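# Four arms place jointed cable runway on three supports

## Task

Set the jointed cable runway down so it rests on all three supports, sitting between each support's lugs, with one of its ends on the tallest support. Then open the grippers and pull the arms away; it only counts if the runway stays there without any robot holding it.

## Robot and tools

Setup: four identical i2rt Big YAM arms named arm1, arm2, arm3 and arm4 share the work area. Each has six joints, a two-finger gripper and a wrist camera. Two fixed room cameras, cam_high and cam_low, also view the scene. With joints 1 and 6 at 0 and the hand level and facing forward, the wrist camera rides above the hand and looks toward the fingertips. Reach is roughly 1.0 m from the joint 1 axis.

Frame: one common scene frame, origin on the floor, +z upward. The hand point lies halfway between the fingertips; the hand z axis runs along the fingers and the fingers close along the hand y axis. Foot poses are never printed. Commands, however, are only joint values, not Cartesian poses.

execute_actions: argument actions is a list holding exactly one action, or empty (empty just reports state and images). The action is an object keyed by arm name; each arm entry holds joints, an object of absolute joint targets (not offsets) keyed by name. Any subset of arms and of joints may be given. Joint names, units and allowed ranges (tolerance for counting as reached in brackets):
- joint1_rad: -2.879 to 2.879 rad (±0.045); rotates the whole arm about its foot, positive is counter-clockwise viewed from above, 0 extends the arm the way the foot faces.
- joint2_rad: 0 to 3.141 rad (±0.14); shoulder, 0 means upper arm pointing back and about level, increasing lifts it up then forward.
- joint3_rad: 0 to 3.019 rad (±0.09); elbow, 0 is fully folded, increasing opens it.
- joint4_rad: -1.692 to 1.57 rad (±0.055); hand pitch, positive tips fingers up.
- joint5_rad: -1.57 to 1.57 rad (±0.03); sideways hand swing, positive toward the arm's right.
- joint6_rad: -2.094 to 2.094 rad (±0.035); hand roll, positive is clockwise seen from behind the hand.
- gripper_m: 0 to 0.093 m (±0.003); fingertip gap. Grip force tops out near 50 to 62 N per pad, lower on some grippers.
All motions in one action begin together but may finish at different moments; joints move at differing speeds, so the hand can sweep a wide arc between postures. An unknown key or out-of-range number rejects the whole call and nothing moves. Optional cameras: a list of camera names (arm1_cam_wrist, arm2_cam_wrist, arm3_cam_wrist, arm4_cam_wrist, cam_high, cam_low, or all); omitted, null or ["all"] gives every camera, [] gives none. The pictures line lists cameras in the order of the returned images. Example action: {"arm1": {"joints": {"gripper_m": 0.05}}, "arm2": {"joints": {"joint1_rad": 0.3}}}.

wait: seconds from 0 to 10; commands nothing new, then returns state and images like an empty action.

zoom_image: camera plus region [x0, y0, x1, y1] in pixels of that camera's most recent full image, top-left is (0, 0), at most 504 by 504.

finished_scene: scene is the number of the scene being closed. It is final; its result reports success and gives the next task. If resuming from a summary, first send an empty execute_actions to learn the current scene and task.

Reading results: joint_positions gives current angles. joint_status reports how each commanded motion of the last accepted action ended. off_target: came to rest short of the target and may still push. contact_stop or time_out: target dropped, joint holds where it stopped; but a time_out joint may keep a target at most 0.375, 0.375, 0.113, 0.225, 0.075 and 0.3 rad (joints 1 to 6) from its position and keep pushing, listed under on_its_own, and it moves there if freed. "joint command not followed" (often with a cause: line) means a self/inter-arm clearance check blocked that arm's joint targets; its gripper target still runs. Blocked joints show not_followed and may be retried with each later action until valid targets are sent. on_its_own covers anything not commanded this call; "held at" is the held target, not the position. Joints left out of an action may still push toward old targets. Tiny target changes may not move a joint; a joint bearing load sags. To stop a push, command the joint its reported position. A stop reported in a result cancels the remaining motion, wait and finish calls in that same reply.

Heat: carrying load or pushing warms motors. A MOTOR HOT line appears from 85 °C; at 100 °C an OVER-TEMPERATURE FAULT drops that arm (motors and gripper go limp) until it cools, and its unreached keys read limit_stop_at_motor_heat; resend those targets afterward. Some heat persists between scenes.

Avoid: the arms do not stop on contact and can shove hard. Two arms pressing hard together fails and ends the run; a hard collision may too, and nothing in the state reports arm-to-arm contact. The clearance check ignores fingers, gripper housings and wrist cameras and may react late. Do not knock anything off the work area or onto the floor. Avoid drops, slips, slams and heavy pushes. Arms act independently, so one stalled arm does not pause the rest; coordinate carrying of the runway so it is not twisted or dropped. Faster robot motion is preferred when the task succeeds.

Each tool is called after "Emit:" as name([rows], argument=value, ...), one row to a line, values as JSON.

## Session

Emit:
execute_actions(actions=[])

Scene clock: 0.00 s.
Motor temperatures (°C, as the motors report them): arm1=[22 22 27 23 27 25] | arm2=[25 32 31 24 22 22] | arm3=[22 28 27 22 24 23] | arm4=[24 27 26 23 26 24]
arm1.joint_positions: joint1_rad=-0.224 joint2_rad=+0.545 joint3_rad=+1.402 joint4_rad=-1.437 joint5_rad=+0.074 joint6_rad=-0.162 gripper_m=+0.095
arm1.joint_status: not commanded
arm1.hand: x=-0.9516 y=-0.2476 z=+1.4339 quat_wxyz=(-0.468, -0.016, -0.876, +0.114) (m; scene frame)
arm2.joint_positions: joint1_rad=-0.146 joint2_rad=+0.602 joint3_rad=+1.331 joint4_rad=-1.537 joint5_rad=-0.129 joint6_rad=-0.275 gripper_m=+0.094
arm2.joint_status: not commanded
arm2.hand: x=-0.2179 y=-0.4653 z=+1.3630 quat_wxyz=(-0.288, +0.689, -0.622, -0.238) (m; scene frame)
arm3.joint_positions: joint1_rad=-0.368 joint2_rad=+0.446 joint3_rad=+1.448 joint4_rad=-1.444 joint5_rad=+0.105 joint6_rad=+0.352 gripper_m=+0.094
arm3.joint_status: not commanded
arm3.hand: x=+0.2379 y=-0.5402 z=+1.4082 quat_wxyz=(-0.385, +0.380, -0.755, -0.371) (m; scene frame)
arm4.joint_positions: joint1_rad=-0.234 joint2_rad=+0.617 joint3_rad=+1.432 joint4_rad=-1.181 joint5_rad=+0.144 joint6_rad=-0.241 gripper_m=+0.094
arm4.joint_status: not commanded
arm4.hand: x=+0.8798 y=-0.0645 z=+1.4556 quat_wxyz=(+0.167, -0.828, +0.006, +0.536) (m; scene frame)
pictures: arm1_cam_wrist, arm2_cam_wrist, arm3_cam_wrist, arm4_cam_wrist, cam_high, cam_low
Images, in order (width x height): arm1_cam_wrist 616x616, arm2_cam_wrist 616x616, arm3_cam_wrist 616x616, arm4_cam_wrist 616x616, cam_high 896x504, cam_low 896x504.

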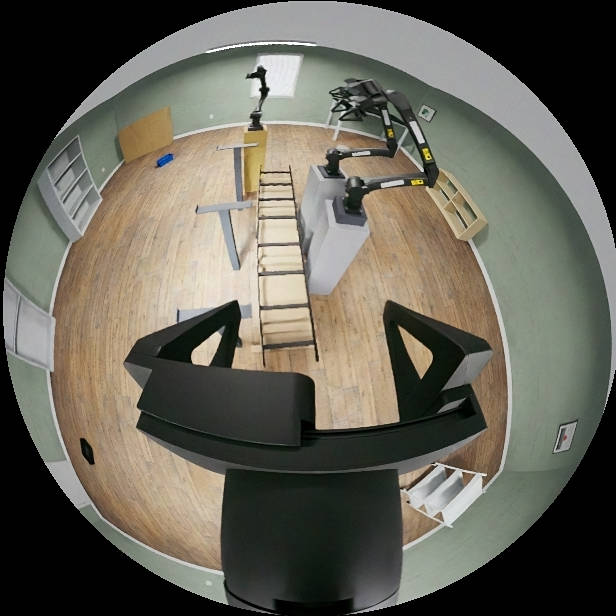

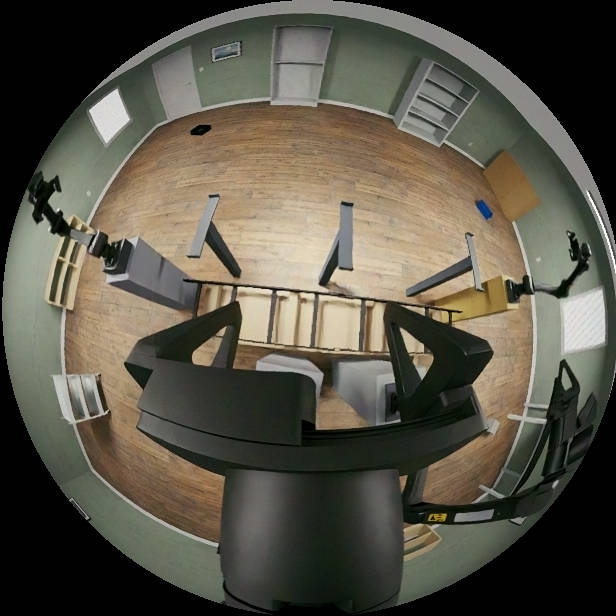

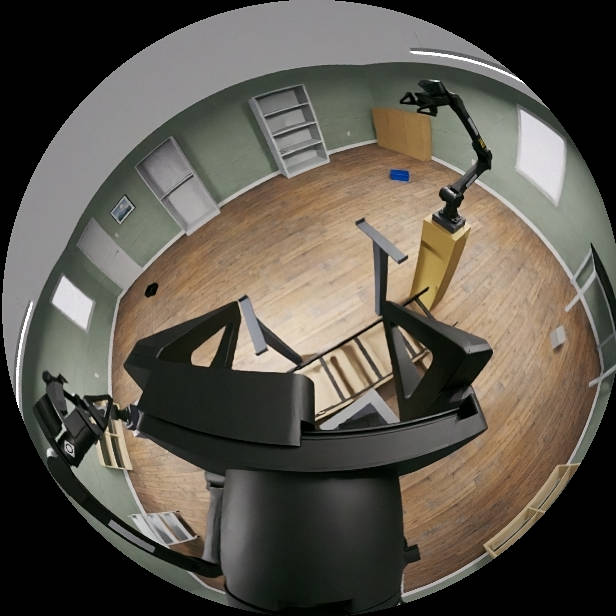

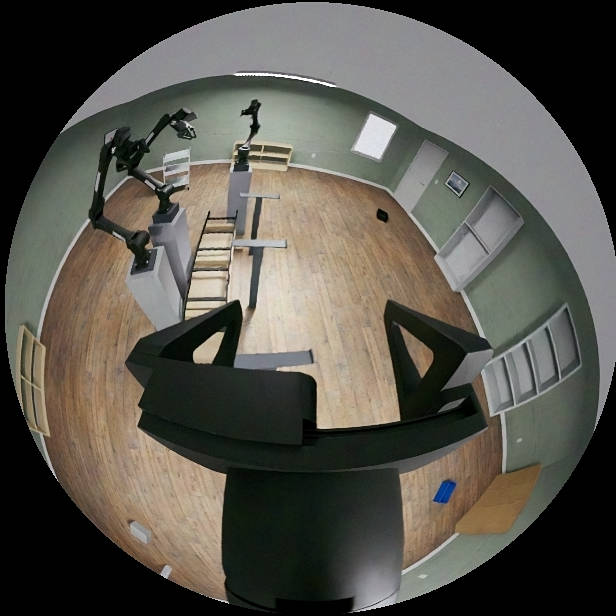

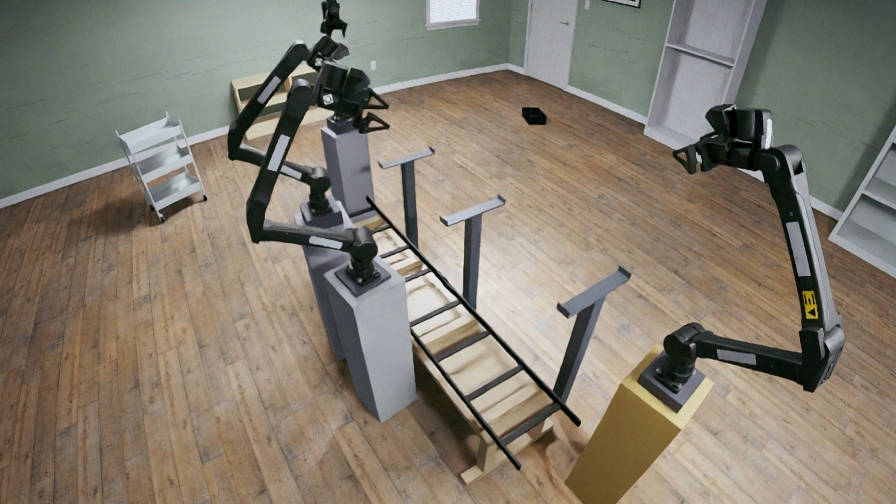

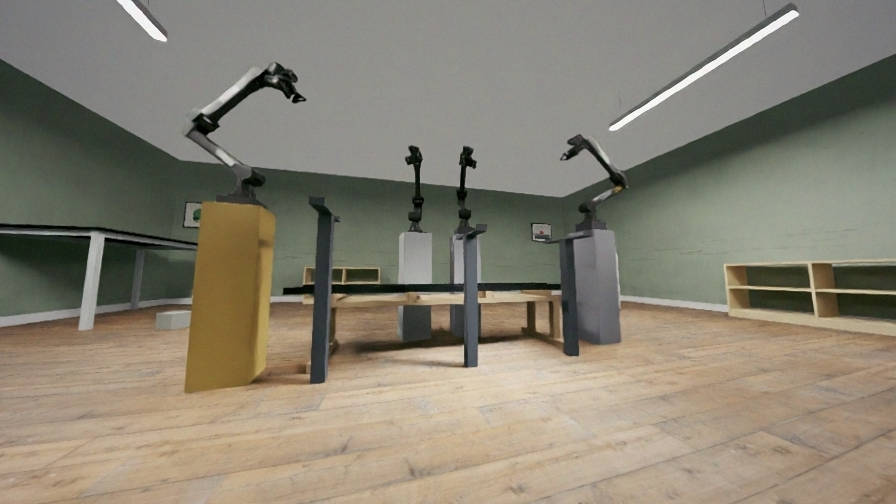

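Emit:
execute_actions([
  {"arm1":{"joints":{"joint1_rad":-0.67,"joint2_rad":2.063,"joint3_rad":0.86,"joint4_rad":-0.35,"joint5_rad":0,"joint6_rad":0.96}},"arm2":{"joints":{"joint1_rad":-0.19,"joint2_rad":2.048,"joint3_rad":0.885,"joint4_rad":-0.39,"joint5_rad":0,"joint6_rad":-0.28}},"arm3":{"joints":{"joint1_rad":0,"joint2_rad":1.886,"joint3_rad":0.82,"joint4_rad":-0.49,"joint5_rad":0,"joint6_rad":0.15}},"arm4":{"joints":{"joint1_rad":0.735,"joint2_rad":1.986,"joint3_rad":0.915,"joint4_rad":-0.48,"joint5_rad":0,"joint6_rad":-0.755}}},
], cameras=["cam_high"])

Emit:
execute_actions([
  {"arm1":{"joints":{"joint2_rad":2.85,"joint3_rad":1.25,"joint4_rad":0.05}},"arm2":{"joints":{"joint2_rad":2.82,"joint3_rad":1.23,"joint4_rad":0.04}},"arm3":{"joints":{"joint2_rad":2.69,"joint3_rad":1.1,"joint4_rad":0.04}},"arm4":{"joints":{"joint2_rad":2.74,"joint3_rad":1.22,"joint4_rad":-0.03}}},
])

Scene clock: 17.23 s.
Motor temperatures (°C, as the motors report them): arm1=[22 22 29 23 27 25] | arm2=[25 32 34 24 22 22] | arm3=[22 28 29 22 24 23] | arm4=[24 27 29 23 26 24]
arm1.joint_positions: joint1_rad=-0.672 joint2_rad=+2.068 joint3_rad=+0.855 joint4_rad=-0.359 joint5_rad=+0.000 joint6_rad=+0.951 gripper_m=+0.095
arm1.joint_status: all done
arm1.hand: x=-0.8043 y=-0.4390 z=+0.7256 quat_wxyz=(-0.007, -0.704, -0.710, +0.000) (m; scene frame)
arm2.joint_positions: joint1_rad=-0.181 joint2_rad=+2.052 joint3_rad=+0.885 joint4_rad=-0.402 joint5_rad=-0.004 joint6_rad=-0.275 gripper_m=+0.094
arm2.joint_status: all done
arm2.hand: x=-0.1343 y=-0.2771 z=+0.7210 quat_wxyz=(+0.001, +0.712, -0.702, +0.002) (m; scene frame)
arm3.joint_positions: joint1_rad=-0.002 joint2_rad=+1.897 joint3_rad=+0.820 joint4_rad=-0.503 joint5_rad=+0.002 joint6_rad=+0.163 gripper_m=+0.094
arm3.joint_status: all done
arm3.hand: x=+0.1344 y=-0.2904 z=+0.7199 quat_wxyz=(+0.004, +0.702, -0.713, +0.006) (m; scene frame)
arm4.joint_positions: joint1_rad=+0.741 joint2_rad=+1.989 joint3_rad=+0.905 joint4_rad=-0.496 joint5_rad=+0.000 joint6_rad=-0.741 gripper_m=+0.094
arm4.joint_status: all done
arm4.hand: x=+0.8442 y=-0.4331 z=+0.7269 quat_wxyz=(-0.008, -0.710, -0.704, -0.009) (m; scene frame)
pictures: cam_high
Images, in order (width x height): cam_high 896x504.

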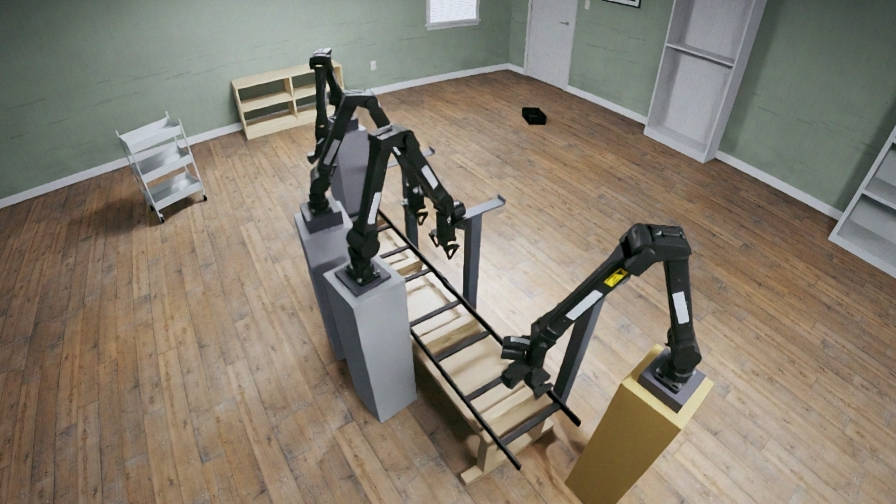

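Scene clock: 18.97 s.
Motor temperatures (°C, as the motors report them): arm1=[22 22 29 23 27 25] | arm2=[25 32 34 24 22 22] | arm3=[22 28 29 22 24 23] | arm4=[24 27 29 23 26 24]
arm1.joint_positions: joint1_rad=-0.672 joint2_rad=+2.873 joint3_rad=+1.249 joint4_rad=+0.044 joint5_rad=+0.000 joint6_rad=+0.953 gripper_m=+0.095
arm1.joint_status: all done
arm1.hand: x=-0.8124 y=-0.4344 z=+0.4363 quat_wxyz=(-0.003, -0.705, -0.710, +0.001) (m; scene frame)
arm2.joint_positions: joint1_rad=-0.186 joint2_rad=+2.830 joint3_rad=+1.227 joint4_rad=+0.038 joint5_rad=+0.001 joint6_rad=-0.269 gripper_m=+0.094
arm2.joint_status: all done
arm2.hand: x=-0.1347 y=-0.2951 z=+0.4377 quat_wxyz=(-0.001, +0.708, -0.706, +0.003) (m; scene frame)
arm3.joint_positions: joint1_rad=-0.002 joint2_rad=+2.703 joint3_rad=+1.096 joint4_rad=+0.029 joint5_rad=+0.002 joint6_rad=+0.162 gripper_m=+0.094
arm3.joint_status: all done
arm3.hand: x=+0.1356 y=-0.3001 z=+0.4369 quat_wxyz=(+0.003, +0.702, -0.713, +0.005) (m; scene frame)
arm4.joint_positions: joint1_rad=+0.741 joint2_rad=+2.772 joint3_rad=+1.218 joint4_rad=-0.044 joint5_rad=+0.000 joint6_rad=-0.743 gripper_m=+0.094
arm4.joint_status: all done
arm4.hand: x=+0.8595 y=-0.4233 z=+0.4375 quat_wxyz=(-0.007, -0.710, -0.704, -0.018) (m; scene frame)
pictures: arm1_cam_wrist, arm2_cam_wrist, arm3_cam_wrist, arm4_cam_wrist, cam_high, cam_low
Images, in order (width x height): arm1_cam_wrist 616x616, arm2_cam_wrist 616x616, arm3_cam_wrist 616x616, arm4_cam_wrist 616x616, cam_high 896x504, cam_low 896x504.

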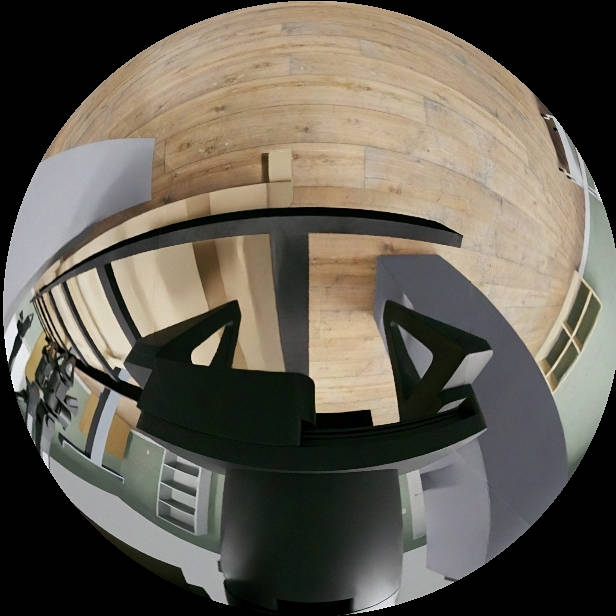

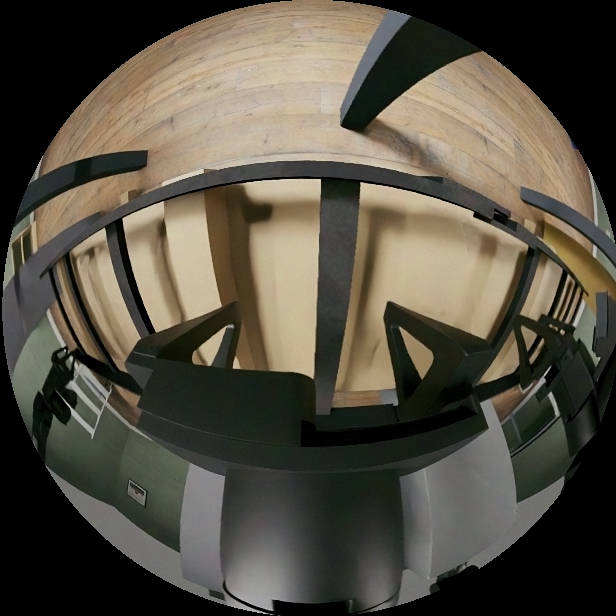

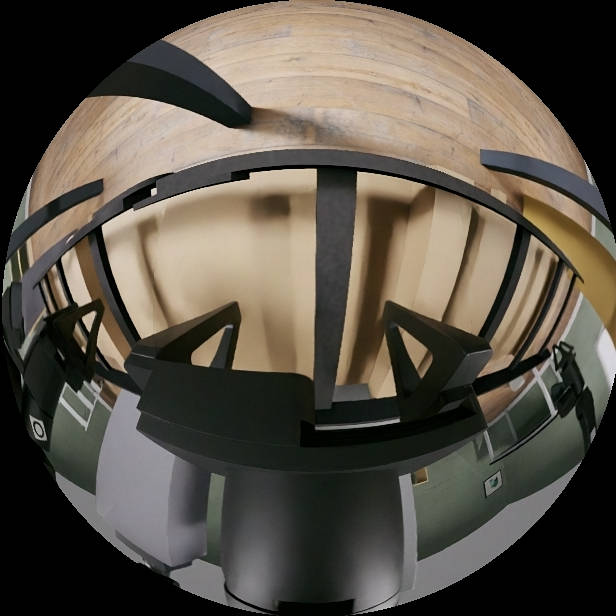

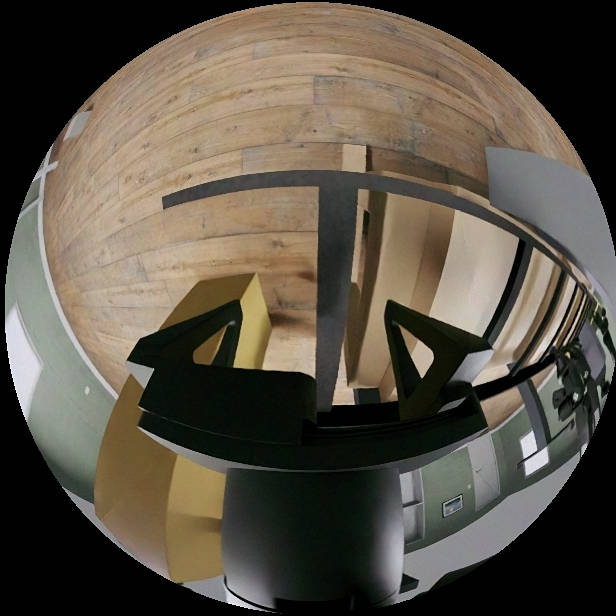

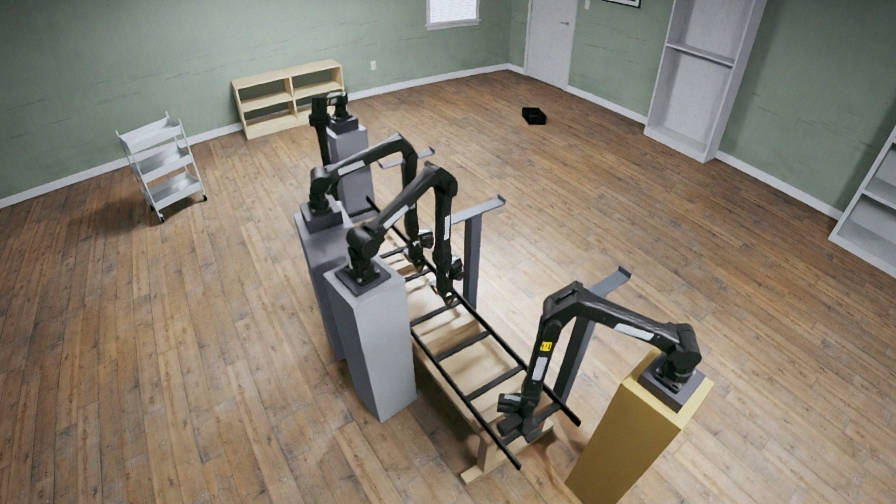

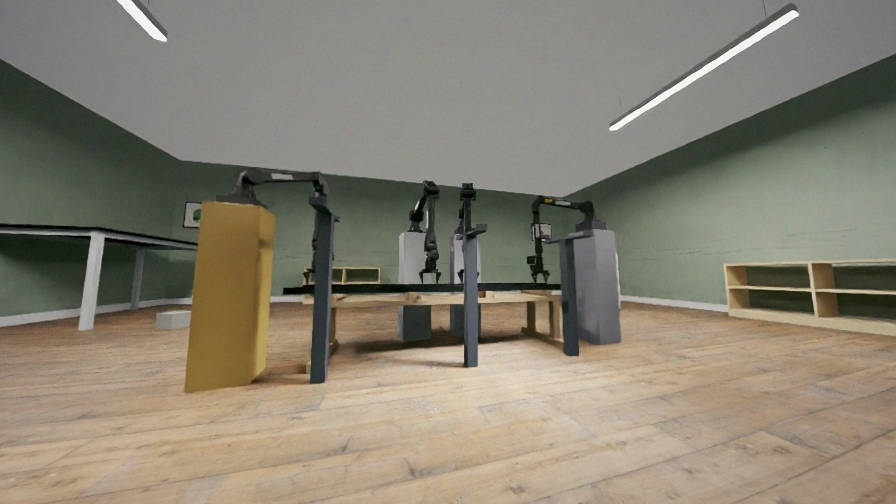

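Emit:
execute_actions([
  {"arm1":{"joints":{"joint2_rad":2.98,"joint3_rad":1.36,"joint4_rad":0.07}},"arm2":{"joints":{"joint2_rad":2.95,"joint3_rad":1.33,"joint4_rad":0.07}},"arm3":{"joints":{"joint2_rad":2.82,"joint3_rad":1.2,"joint4_rad":0.07}},"arm4":{"joints":{"joint2_rad":2.87,"joint3_rad":1.33,"joint4_rad":-0.01}}},
])

Scene clock: 34.97 s.
Motor temperatures (°C, as the motors report them): arm1=[22 24 28 23 27 25] | arm2=[25 34 32 24 22 22] | arm3=[22 30 28 22 24 23] | arm4=[24 29 27 23 26 24]
arm1.joint_positions: joint1_rad=-0.672 joint2_rad=+2.981 joint3_rad=+1.359 joint4_rad=+0.067 joint5_rad=+0.000 joint6_rad=+0.953 gripper_m=+0.095
arm1.joint_status: all done
arm1.hand: x=-0.8049 y=-0.4397 z=+0.3949 quat_wxyz=(-0.015, -0.704, -0.710, -0.001) (m; scene frame)
arm2.joint_positions: joint1_rad=-0.186 joint2_rad=+2.952 joint3_rad=+1.330 joint4_rad=+0.064 joint5_rad=+0.001 joint6_rad=-0.269 gripper_m=+0.094
arm2.joint_status: all done
arm2.hand: x=-0.1349 y=-0.2969 z=+0.3913 quat_wxyz=(-0.005, +0.708, -0.706, +0.001) (m; scene frame)
arm3.joint_positions: joint1_rad=-0.002 joint2_rad=+2.832 joint3_rad=+1.201 joint4_rad=+0.063 joint5_rad=+0.002 joint6_rad=+0.162 gripper_m=+0.094
arm3.joint_status: all done
arm3.hand: x=+0.1351 y=-0.2969 z=+0.3889 quat_wxyz=(+0.000, +0.702, -0.713, +0.001) (m; scene frame)
arm4.joint_positions: joint1_rad=+0.741 joint2_rad=+2.862 joint3_rad=+1.330 joint4_rad=-0.019 joint5_rad=+0.000 joint6_rad=-0.743 gripper_m=+0.094
arm4.joint_status: all done
arm4.hand: x=+0.8429 y=-0.4419 z=+0.4032 quat_wxyz=(-0.008, -0.710, -0.704, +0.006) (m; scene frame)
pictures: arm1_cam_wrist, arm2_cam_wrist, arm3_cam_wrist, arm4_cam_wrist, cam_high, cam_low
Images, in order (width x height): arm1_cam_wrist 616x616, arm2_cam_wrist 616x616, arm3_cam_wrist 616x616, arm4_cam_wrist 616x616, cam_high 896x504, cam_low 896x504.

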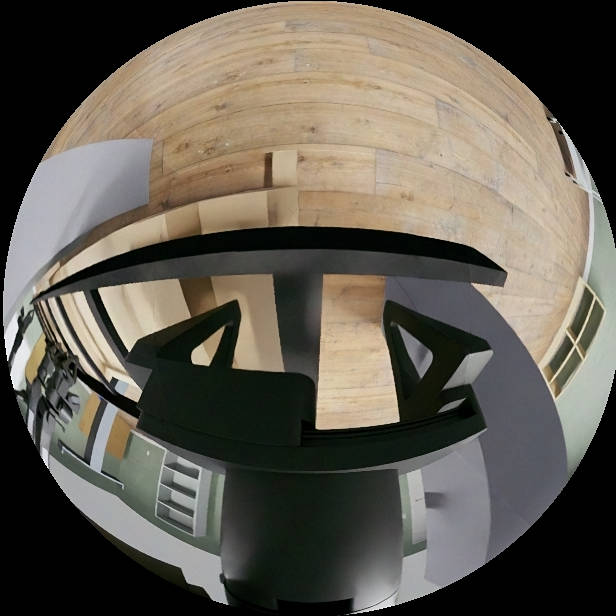

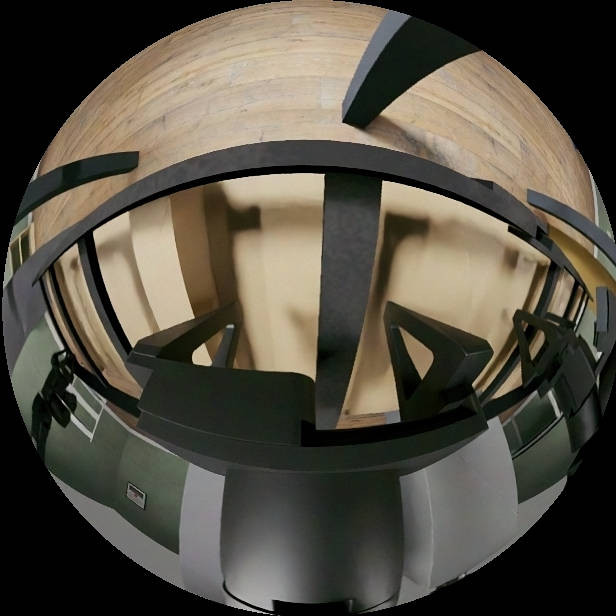

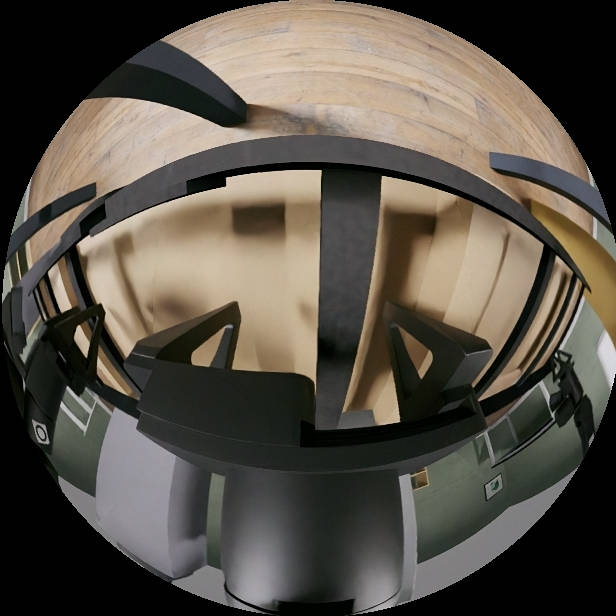

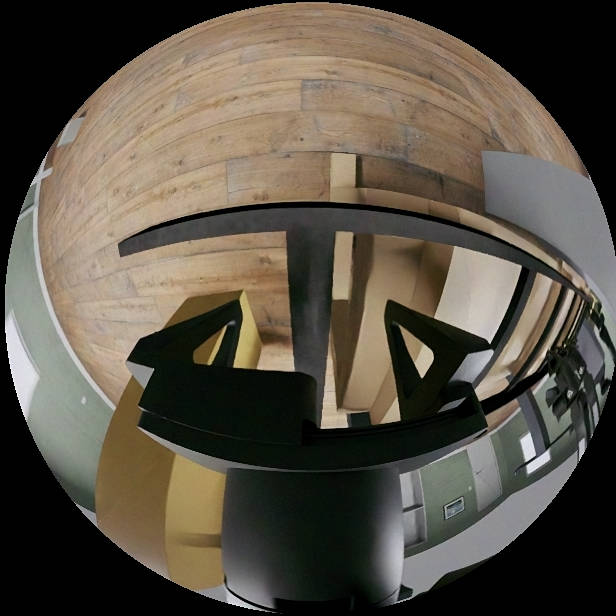

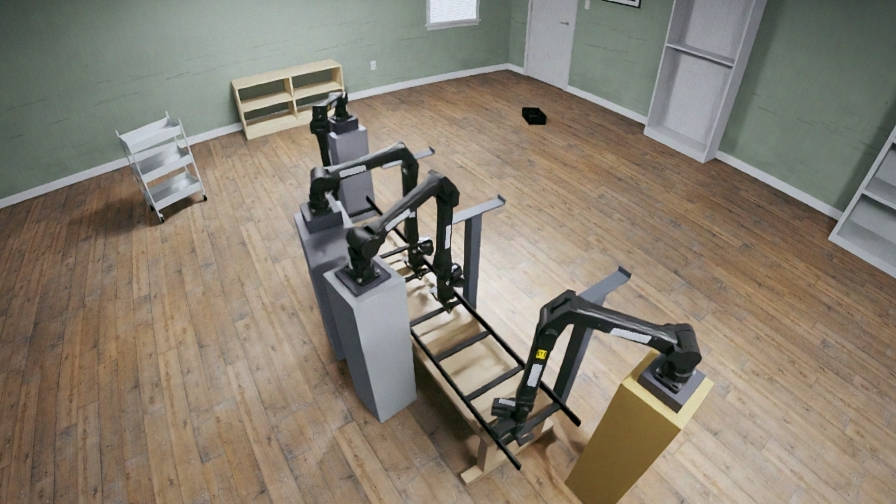

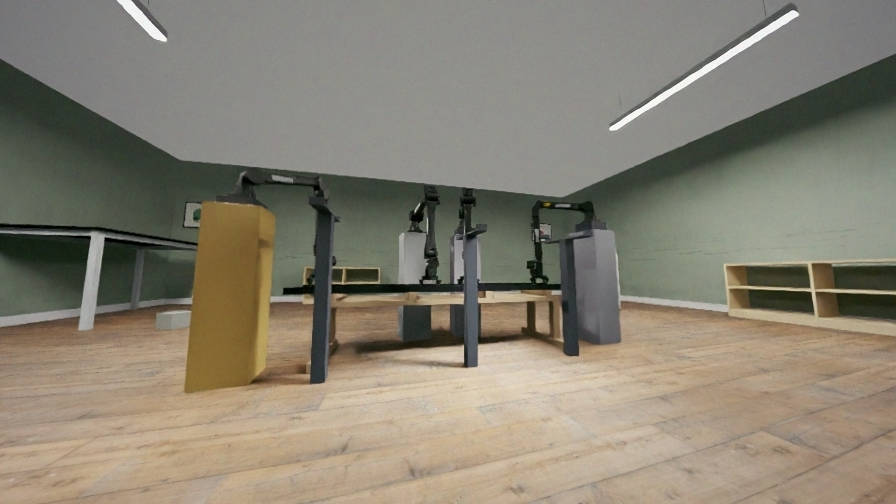

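Emit:
execute_actions([
  {"arm1":{"joints":{"joint2_rad":3.01,"joint3_rad":1.375}},"arm4":{"joints":{"joint2_rad":2.92,"joint3_rad":1.36,"joint4_rad":0.01}}},
], cameras=[])

Emit:
execute_actions([
  {"arm1":{"joints":{"gripper_m":0}},"arm2":{"joints":{"gripper_m":0}},"arm3":{"joints":{"gripper_m":0}},"arm4":{"joints":{"gripper_m":0}}},
], cameras=[])

Emit:
execute_actions([
  {"arm1":{"joints":{"joint2_rad":2.55,"joint3_rad":1.07,"joint4_rad":-0.05}},"arm2":{"joints":{"joint2_rad":2.542,"joint3_rad":1.04,"joint4_rad":-0.06}},"arm3":{"joints":{"joint2_rad":2.396,"joint3_rad":0.93,"joint4_rad":-0.1}},"arm4":{"joints":{"joint2_rad":2.44,"joint3_rad":1.04,"joint4_rad":-0.13}}},
], cameras=[])

Emit:
execute_actions([
  {"arm1":{"joints":{"joint2_rad":2.06,"joint3_rad":0.9,"joint4_rad":-0.37}},"arm2":{"joints":{"joint2_rad":2.048,"joint3_rad":0.885,"joint4_rad":-0.4}},"arm3":{"joints":{"joint2_rad":1.886,"joint3_rad":0.82,"joint4_rad":-0.47}},"arm4":{"joints":{"joint2_rad":1.97,"joint3_rad":0.91,"joint4_rad":-0.47}}},
], cameras=["cam_high"])

Scene clock: 48.60 s.
Motor temperatures (°C, as the motors report them): arm1=[22 24 27 23 26 25] | arm2=[25 34 31 24 22 22] | arm3=[22 30 27 22 24 23] | arm4=[24 29 26 23 25 24]
arm1.joint_positions: joint1_rad=-0.672 joint2_rad=+3.001 joint3_rad=+1.373 joint4_rad=+0.067 joint5_rad=+0.000 joint6_rad=+0.953 gripper_m=+0.095
arm1.joint_status: all done
arm1.hand: x=-0.8078 y=-0.4378 z=+0.3873 quat_wxyz=(-0.013, -0.704, -0.710, +0.000) (m; scene frame)
arm2.joint_positions: joint1_rad=-0.186 joint2_rad=+2.952 joint3_rad=+1.330 joint4_rad=+0.064 joint5_rad=+0.001 joint6_rad=-0.269 gripper_m=+0.094
arm2.joint_status: not commanded
arm2.hand: x=-0.1349 y=-0.2969 z=+0.3913 quat_wxyz=(-0.005, +0.708, -0.706, +0.001) (m; scene frame)
arm3.joint_positions: joint1_rad=-0.002 joint2_rad=+2.832 joint3_rad=+1.201 joint4_rad=+0.063 joint5_rad=+0.002 joint6_rad=+0.162 gripper_m=+0.094
arm3.joint_status: not commanded
arm3.hand: x=+0.1351 y=-0.2969 z=+0.3889 quat_wxyz=(+0.000, +0.702, -0.713, +0.001) (m; scene frame)
arm4.joint_positions: joint1_rad=+0.741 joint2_rad=+2.910 joint3_rad=+1.359 joint4_rad=-0.004 joint5_rad=+0.000 joint6_rad=-0.743 gripper_m=+0.094
arm4.joint_status: all done
arm4.hand: x=+0.8479 y=-0.4369 z=+0.3846 quat_wxyz=(-0.008, -0.710, -0.704, +0.003) (m; scene frame)
pictures: none
No camera images: the call's "cameras" was empty. Leave "cameras" out to get every camera's image.

Scene clock: 49.33 s.
Motor temperatures (°C, as the motors report them): arm1=[22 24 27 23 26 25] | arm2=[25 34 31 24 22 22] | arm3=[22 30 27 22 24 23] | arm4=[24 29 26 23 25 24]
arm1.joint_positions: joint1_rad=-0.668 joint2_rad=+3.001 joint3_rad=+1.382 joint4_rad=+0.071 joint5_rad=-0.007 joint6_rad=+0.955 gripper_m=+0.025
arm1.joint_status: gripper_m off_target (ended at +0.025, target +0.000)
arm1.hand: x=-0.8012 y=-0.4390 z=+0.3871 quat_wxyz=(-0.018, -0.704, -0.710, -0.005) (m; scene frame)
arm2.joint_positions: joint1_rad=-0.209 joint2_rad=+2.954 joint3_rad=+1.335 joint4_rad=+0.069 joint5_rad=+0.016 joint6_rad=-0.274 gripper_m=+0.024
arm2.joint_status: gripper_m off_target (ended at +0.024, target +0.000)
arm2.hand: x=-0.1227 y=-0.2969 z=+0.3908 quat_wxyz=(-0.012, +0.701, -0.713, +0.005) (m; scene frame)
arm3.joint_positions: joint1_rad=-0.025 joint2_rad=+2.833 joint3_rad=+1.199 joint4_rad=+0.063 joint5_rad=+0.022 joint6_rad=+0.151 gripper_m=+0.024
arm3.joint_status: gripper_m off_target (ended at +0.024, target +0.000)
arm3.hand: x=+0.1477 y=-0.2971 z=+0.3885 quat_wxyz=(-0.007, +0.697, -0.717, +0.008) (m; scene frame)
arm4.joint_positions: joint1_rad=+0.733 joint2_rad=+2.911 joint3_rad=+1.364 joint4_rad=+0.002 joint5_rad=+0.005 joint6_rad=-0.748 gripper_m=+0.024
arm4.joint_status: gripper_m off_target (ended at +0.024, target +0.000)
arm4.hand: x=+0.8418 y=-0.4373 z=+0.3843 quat_wxyz=(-0.005, -0.711, -0.703, +0.009) (m; scene frame)
pictures: none
No camera images: the call's "cameras" was empty. Leave "cameras" out to get every camera's image.

Scene clock: 50.50 s.
Motor temperatures (°C, as the motors report them): arm1=[22 24 27 23 26 25] | arm2=[25 34 31 24 22 22] | arm3=[22 30 28 22 24 23] | arm4=[24 29 26 23 25 24]
arm1.joint_positions: joint1_rad=-0.681 joint2_rad=+2.614 joint3_rad=+1.078 joint4_rad=-0.027 joint5_rad=+0.008 joint6_rad=+0.940 gripper_m=+0.025
arm1.joint_status: all done
arm1.hand: x=-0.8033 y=-0.4464 z=+0.5330 quat_wxyz=(-0.012, -0.703, -0.711, +0.004) (m; scene frame)
arm2.joint_positions: joint1_rad=-0.206 joint2_rad=+2.590 joint3_rad=+1.050 joint4_rad=-0.042 joint5_rad=+0.016 joint6_rad=-0.276 gripper_m=+0.024
arm2.joint_status: all done
arm2.hand: x=-0.1256 y=-0.2999 z=+0.5271 quat_wxyz=(+0.002, +0.704, -0.710, +0.013) (m; scene frame)
arm3.joint_positions: joint1_rad=-0.016 joint2_rad=+2.455 joint3_rad=+0.946 joint4_rad=-0.078 joint5_rad=+0.024 joint6_rad=+0.153 gripper_m=+0.024
arm3.joint_status: all done
arm3.hand: x=+0.1448 y=-0.2988 z=+0.5257 quat_wxyz=(-0.003, +0.700, -0.714, +0.015) (m; scene frame)
arm4.joint_positions: joint1_rad=+0.730 joint2_rad=+2.508 joint3_rad=+1.061 joint4_rad=-0.099 joint5_rad=-0.003 joint6_rad=-0.756 gripper_m=+0.024
arm4.joint_status: all done
arm4.hand: x=+0.8398 y=-0.4356 z=+0.5359 quat_wxyz=(-0.009, -0.710, -0.704, +0.008) (m; scene frame)
pictures: none
No camera images: the call's "cameras" was empty. Leave "cameras" out to get every camera's image.

Scene clock: 51.73 s.
Motor temperatures (°C, as the motors report them): arm1=[22 24 27 23 26 25] | arm2=[25 34 31 24 22 22] | arm3=[22 30 28 22 24 23] | arm4=[24 29 26 23 25 24]
arm1.joint_positions: joint1_rad=-0.682 joint2_rad=+2.123 joint3_rad=+0.885 joint4_rad=-0.346 joint5_rad=+0.006 joint6_rad=+0.939 gripper_m=+0.025
arm1.joint_status: all done
arm1.hand: x=-0.8039 y=-0.4456 z=+0.7087 quat_wxyz=(-0.001, -0.703, -0.711, +0.005) (m; scene frame)
arm2.joint_positions: joint1_rad=-0.206 joint2_rad=+2.113 joint3_rad=+0.878 joint4_rad=-0.372 joint5_rad=+0.014 joint6_rad=-0.278 gripper_m=+0.024
arm2.joint_status: all done
arm2.hand: x=-0.1259 y=-0.2959 z=+0.6971 quat_wxyz=(+0.014, +0.704, -0.710, +0.019) (m; scene frame)
arm3.joint_positions: joint1_rad=-0.012 joint2_rad=+1.963 joint3_rad=+0.816 joint4_rad=-0.444 joint5_rad=+0.030 joint6_rad=+0.153 gripper_m=+0.024
arm3.joint_status: all done
arm3.hand: x=+0.1436 y=-0.2937 z=+0.6953 quat_wxyz=(-0.004, +0.701, -0.713, +0.018) (m; scene frame)
arm4.joint_positions: joint1_rad=+0.729 joint2_rad=+2.041 joint3_rad=+0.910 joint4_rad=-0.432 joint5_rad=+0.000 joint6_rad=-0.758 gripper_m=+0.024
arm4.joint_status: all done
arm4.hand: x=+0.8378 y=-0.4326 z=+0.7069 quat_wxyz=(-0.008, -0.709, -0.705, +0.000) (m; scene frame)
pictures: cam_high
Images, in order (width x height): cam_high 896x504.

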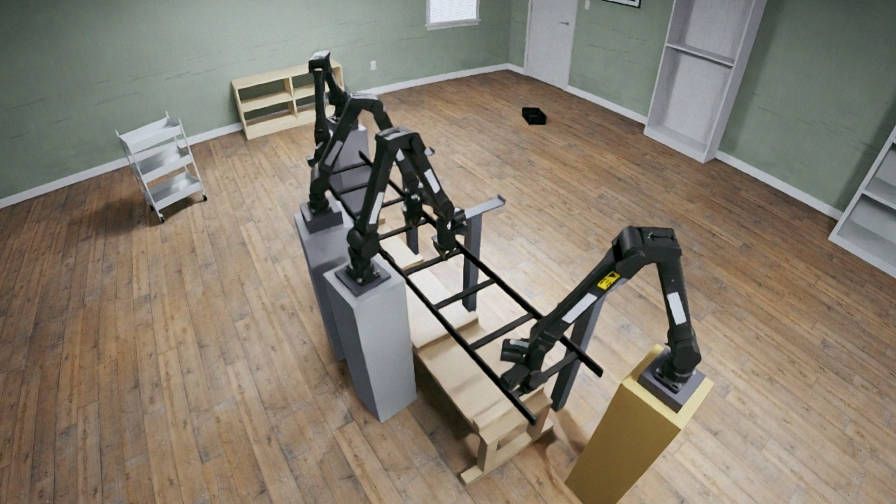

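Emit:
execute_actions([
  {"arm1":{"joints":{"joint2_rad":1.6,"joint3_rad":0.94,"joint4_rad":-0.86}},"arm2":{"joints":{"joint2_rad":1.59,"joint3_rad":0.93,"joint4_rad":-0.86}},"arm3":{"joints":{"joint2_rad":1.45,"joint3_rad":0.93,"joint4_rad":-0.97}},"arm4":{"joints":{"joint2_rad":1.49,"joint3_rad":1.05,"joint4_rad":-1.08}}},
], cameras=[])

Emit:
execute_actions([
  {"arm1":{"joints":{"joint1_rad":-0.36,"joint6_rad":1.25,"joint2_rad":1.44,"joint3_rad":0.79,"joint4_rad":-0.86}},"arm2":{"joints":{"joint1_rad":-0.16,"joint6_rad":-0.25,"joint2_rad":1.87,"joint3_rad":1.3,"joint4_rad":-0.96}},"arm3":{"joints":{"joint1_rad":-0.05,"joint6_rad":0.1,"joint2_rad":1.76,"joint3_rad":1.3,"joint4_rad":-1.07}},"arm4":{"joints":{"joint1_rad":0.48,"joint6_rad":-0.99,"joint2_rad":1.3,"joint3_rad":0.88,"joint4_rad":-1.1}}},
], cameras=[])

Emit:
execute_actions([
  {"arm1":{"joints":{"joint1_rad":0.03,"joint6_rad":1.63,"joint2_rad":1.38,"joint3_rad":0.73,"joint4_rad":-0.87}},"arm2":{"joints":{"joint1_rad":-0.11,"joint6_rad":-0.2,"joint2_rad":2.12,"joint3_rad":1.68,"joint4_rad":-1.05}},"arm3":{"joints":{"joint1_rad":-0.075,"joint6_rad":0.075,"joint2_rad":2.025,"joint3_rad":1.67,"joint4_rad":-1.13}},"arm4":{"joints":{"joint1_rad":0.09,"joint6_rad":-1.37,"joint2_rad":1.19,"joint3_rad":0.8,"joint4_rad":-1.13}}},
], cameras=["cam_high","cam_low"])

Scene clock: 67.90 s.
Motor temperatures (°C, as the motors report them): arm1=[22 25 28 23 26 25] | arm2=[25 35 32 24 22 22] | arm3=[22 31 29 22 25 23] | arm4=[24 30 27 23 25 24]
arm1.joint_positions: joint1_rad=-0.681 joint2_rad=+1.648 joint3_rad=+0.906 joint4_rad=-0.812 joint5_rad=+0.022 joint6_rad=+0.939 gripper_m=+0.025
arm1.joint_status: all done
arm1.hand: x=-0.8032 y=-0.4484 z=+0.8973 quat_wxyz=(-0.018, -0.703, -0.711, +0.010) (m; scene frame)
arm2.joint_positions: joint1_rad=-0.209 joint2_rad=+1.648 joint3_rad=+0.882 joint4_rad=-0.823 joint5_rad=+0.019 joint6_rad=-0.282 gripper_m=+0.024
arm2.joint_status: all done
arm2.hand: x=-0.1254 y=-0.2977 z=+0.8760 quat_wxyz=(+0.004, +0.705, -0.709, +0.017) (m; scene frame)
arm3.joint_positions: joint1_rad=-0.010 joint2_rad=+1.508 joint3_rad=+0.885 joint4_rad=-0.932 joint5_rad=+0.037 joint6_rad=+0.150 gripper_m=+0.024
arm3.joint_status: all done
arm3.hand: x=+0.1444 y=-0.2945 z=+0.8791 quat_wxyz=(-0.018, +0.703, -0.711, +0.006) (m; scene frame)
arm4.joint_positions: joint1_rad=+0.728 joint2_rad=+1.572 joint3_rad=+1.008 joint4_rad=-0.989 joint5_rad=-0.015 joint6_rad=-0.762 gripper_m=+0.024
arm4.joint_status: joint4_rad time_out (moved -0.557 of -0.648); the others done
arm4.on_its_own: joint4_rad reads -0.989 and still pushes toward -1.080 since a time_out
arm4.hand: x=+0.8366 y=-0.4321 z=+0.9200 quat_wxyz=(-0.015, -0.708, -0.706, +0.004) (m; scene frame)
pictures: none
No camera images: the call's "cameras" was empty. Leave "cameras" out to get every camera's image.

not run: a stop came earlier in this reply.

not run: a stop came earlier in this reply.

Ease arm4's j4 targets.

Emit:
execute_actions([
  {"arm1":{"joints":{"joint1_rad":-0.36,"joint6_rad":1.25,"joint2_rad":1.44,"joint3_rad":0.79,"joint4_rad":-0.86}},"arm2":{"joints":{"joint1_rad":-0.16,"joint6_rad":-0.25,"joint2_rad":1.87,"joint3_rad":1.3,"joint4_rad":-0.96}},"arm3":{"joints":{"joint1_rad":-0.05,"joint6_rad":0.1,"joint2_rad":1.76,"joint3_rad":1.3,"joint4_rad":-1.07}},"arm4":{"joints":{"joint1_rad":0.48,"joint6_rad":-0.99,"joint2_rad":1.3,"joint3_rad":0.88,"joint4_rad":-1.03}}},
], cameras=[])

Emit:
execute_actions([
  {"arm1":{"joints":{"joint1_rad":0.03,"joint6_rad":1.63,"joint2_rad":1.38,"joint3_rad":0.73,"joint4_rad":-0.87}},"arm2":{"joints":{"joint1_rad":-0.11,"joint6_rad":-0.2,"joint2_rad":2.12,"joint3_rad":1.68,"joint4_rad":-1.05}},"arm3":{"joints":{"joint1_rad":-0.075,"joint6_rad":0.075,"joint2_rad":2.025,"joint3_rad":1.67,"joint4_rad":-1.13}},"arm4":{"joints":{"joint1_rad":0.09,"joint6_rad":-1.37,"joint2_rad":1.19,"joint3_rad":0.8,"joint4_rad":-1.04}}},
], cameras=["cam_high","cam_low"])

Scene clock: 75.60 s.
Motor temperatures (°C, as the motors report them): arm1=[22 25 29 23 27 25] | arm2=[25 35 34 24 23 22] | arm3=[22 30 31 22 26 23] | arm4=[24 30 29 23 25 24]
arm1.joint_positions: joint1_rad=-0.367 joint2_rad=+1.516 joint3_rad=+0.763 joint4_rad=-0.827 joint5_rad=+0.040 joint6_rad=+1.257 gripper_m=+0.025
arm1.joint_status: all done
arm1.hand: x=-0.8029 y=-0.3209 z=+0.9024 quat_wxyz=(-0.012, -0.704, -0.710, +0.020) (m; scene frame)
arm2.joint_positions: joint1_rad=-0.157 joint2_rad=+1.945 joint3_rad=+1.249 joint4_rad=-0.925 joint5_rad=-0.012 joint6_rad=-0.229 gripper_m=+0.024
arm2.joint_status: all done
arm2.hand: x=-0.1228 y=-0.1795 z=+0.8510 quat_wxyz=(+0.025, +0.704, -0.710, +0.012) (m; scene frame)
arm3.joint_positions: joint1_rad=-0.043 joint2_rad=+1.841 joint3_rad=+1.250 joint4_rad=-1.022 joint5_rad=+0.046 joint6_rad=+0.120 gripper_m=+0.024
arm3.joint_status: all done
arm3.hand: x=+0.1466 y=-0.1786 z=+0.8532 quat_wxyz=(-0.003, +0.702, -0.712, +0.033) (m; scene frame)
arm4.joint_positions: joint1_rad=+0.481 joint2_rad=+1.412 joint3_rad=+0.828 joint4_rad=-0.998 joint5_rad=-0.040 joint6_rad=-1.001 gripper_m=+0.024
arm4.joint_status: all done
arm4.hand: x=+0.8348 y=-0.3182 z=+0.9194 quat_wxyz=(-0.028, -0.711, -0.703, -0.005) (m; scene frame)
pictures: none
No camera images: the call's "cameras" was empty. Leave "cameras" out to get every camera's image.

Scene clock: 76.83 s.
Motor temperatures (°C, as the motors report them): arm1=[22 25 29 23 27 25] | arm2=[25 36 34 24 23 22] | arm3=[22 31 31 22 26 23] | arm4=[24 30 29 23 26 24]
arm1.joint_positions: joint1_rad=-0.003 joint2_rad=+1.460 joint3_rad=+0.708 joint4_rad=-0.846 joint5_rad=+0.054 joint6_rad=+1.621 gripper_m=+0.025
arm1.joint_status: all done
arm1.hand: x=-0.8107 y=-0.2011 z=+0.9034 quat_wxyz=(-0.018, -0.704, -0.710, +0.029) (m; scene frame)
arm2.joint_positions: joint1_rad=-0.107 joint2_rad=+2.214 joint3_rad=+1.616 joint4_rad=-1.014 joint5_rad=-0.026 joint6_rad=-0.179 gripper_m=+0.024
arm2.joint_status: all done
arm2.hand: x=-0.1305 y=-0.0716 z=+0.8142 quat_wxyz=(+0.025, +0.704, -0.710, +0.005) (m; scene frame)
arm3.joint_positions: joint1_rad=-0.051 joint2_rad=+2.126 joint3_rad=+1.615 joint4_rad=-1.092 joint5_rad=+0.040 joint6_rad=+0.105 gripper_m=+0.024
arm3.joint_status: all done
arm3.hand: x=+0.1387 y=-0.0700 z=+0.8178 quat_wxyz=(-0.004, +0.704, -0.709, +0.027) (m; scene frame)
arm4.joint_positions: joint1_rad=+0.119 joint2_rad=+1.305 joint3_rad=+0.745 joint4_rad=-1.020 joint5_rad=-0.047 joint6_rad=-1.361 gripper_m=+0.025
arm4.joint_status: all done
arm4.hand: x=+0.8221 y=-0.1977 z=+0.9249 quat_wxyz=(-0.030, -0.711, -0.702, +0.005) (m; scene frame)
pictures: cam_high, cam_low
Images, in order (width x height): cam_high 896x504, cam_low 896x504.

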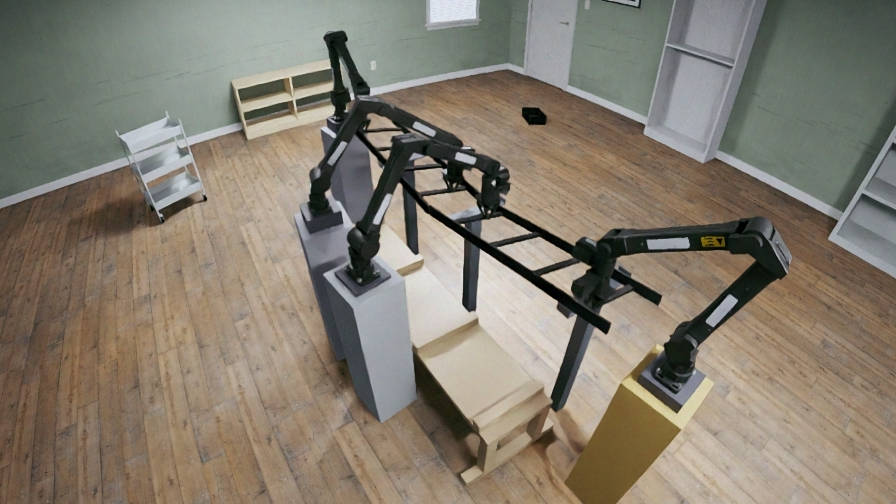

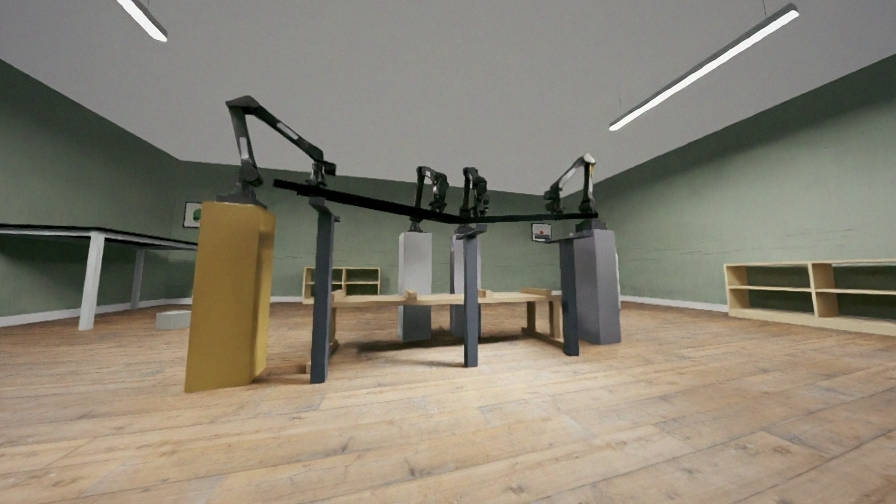

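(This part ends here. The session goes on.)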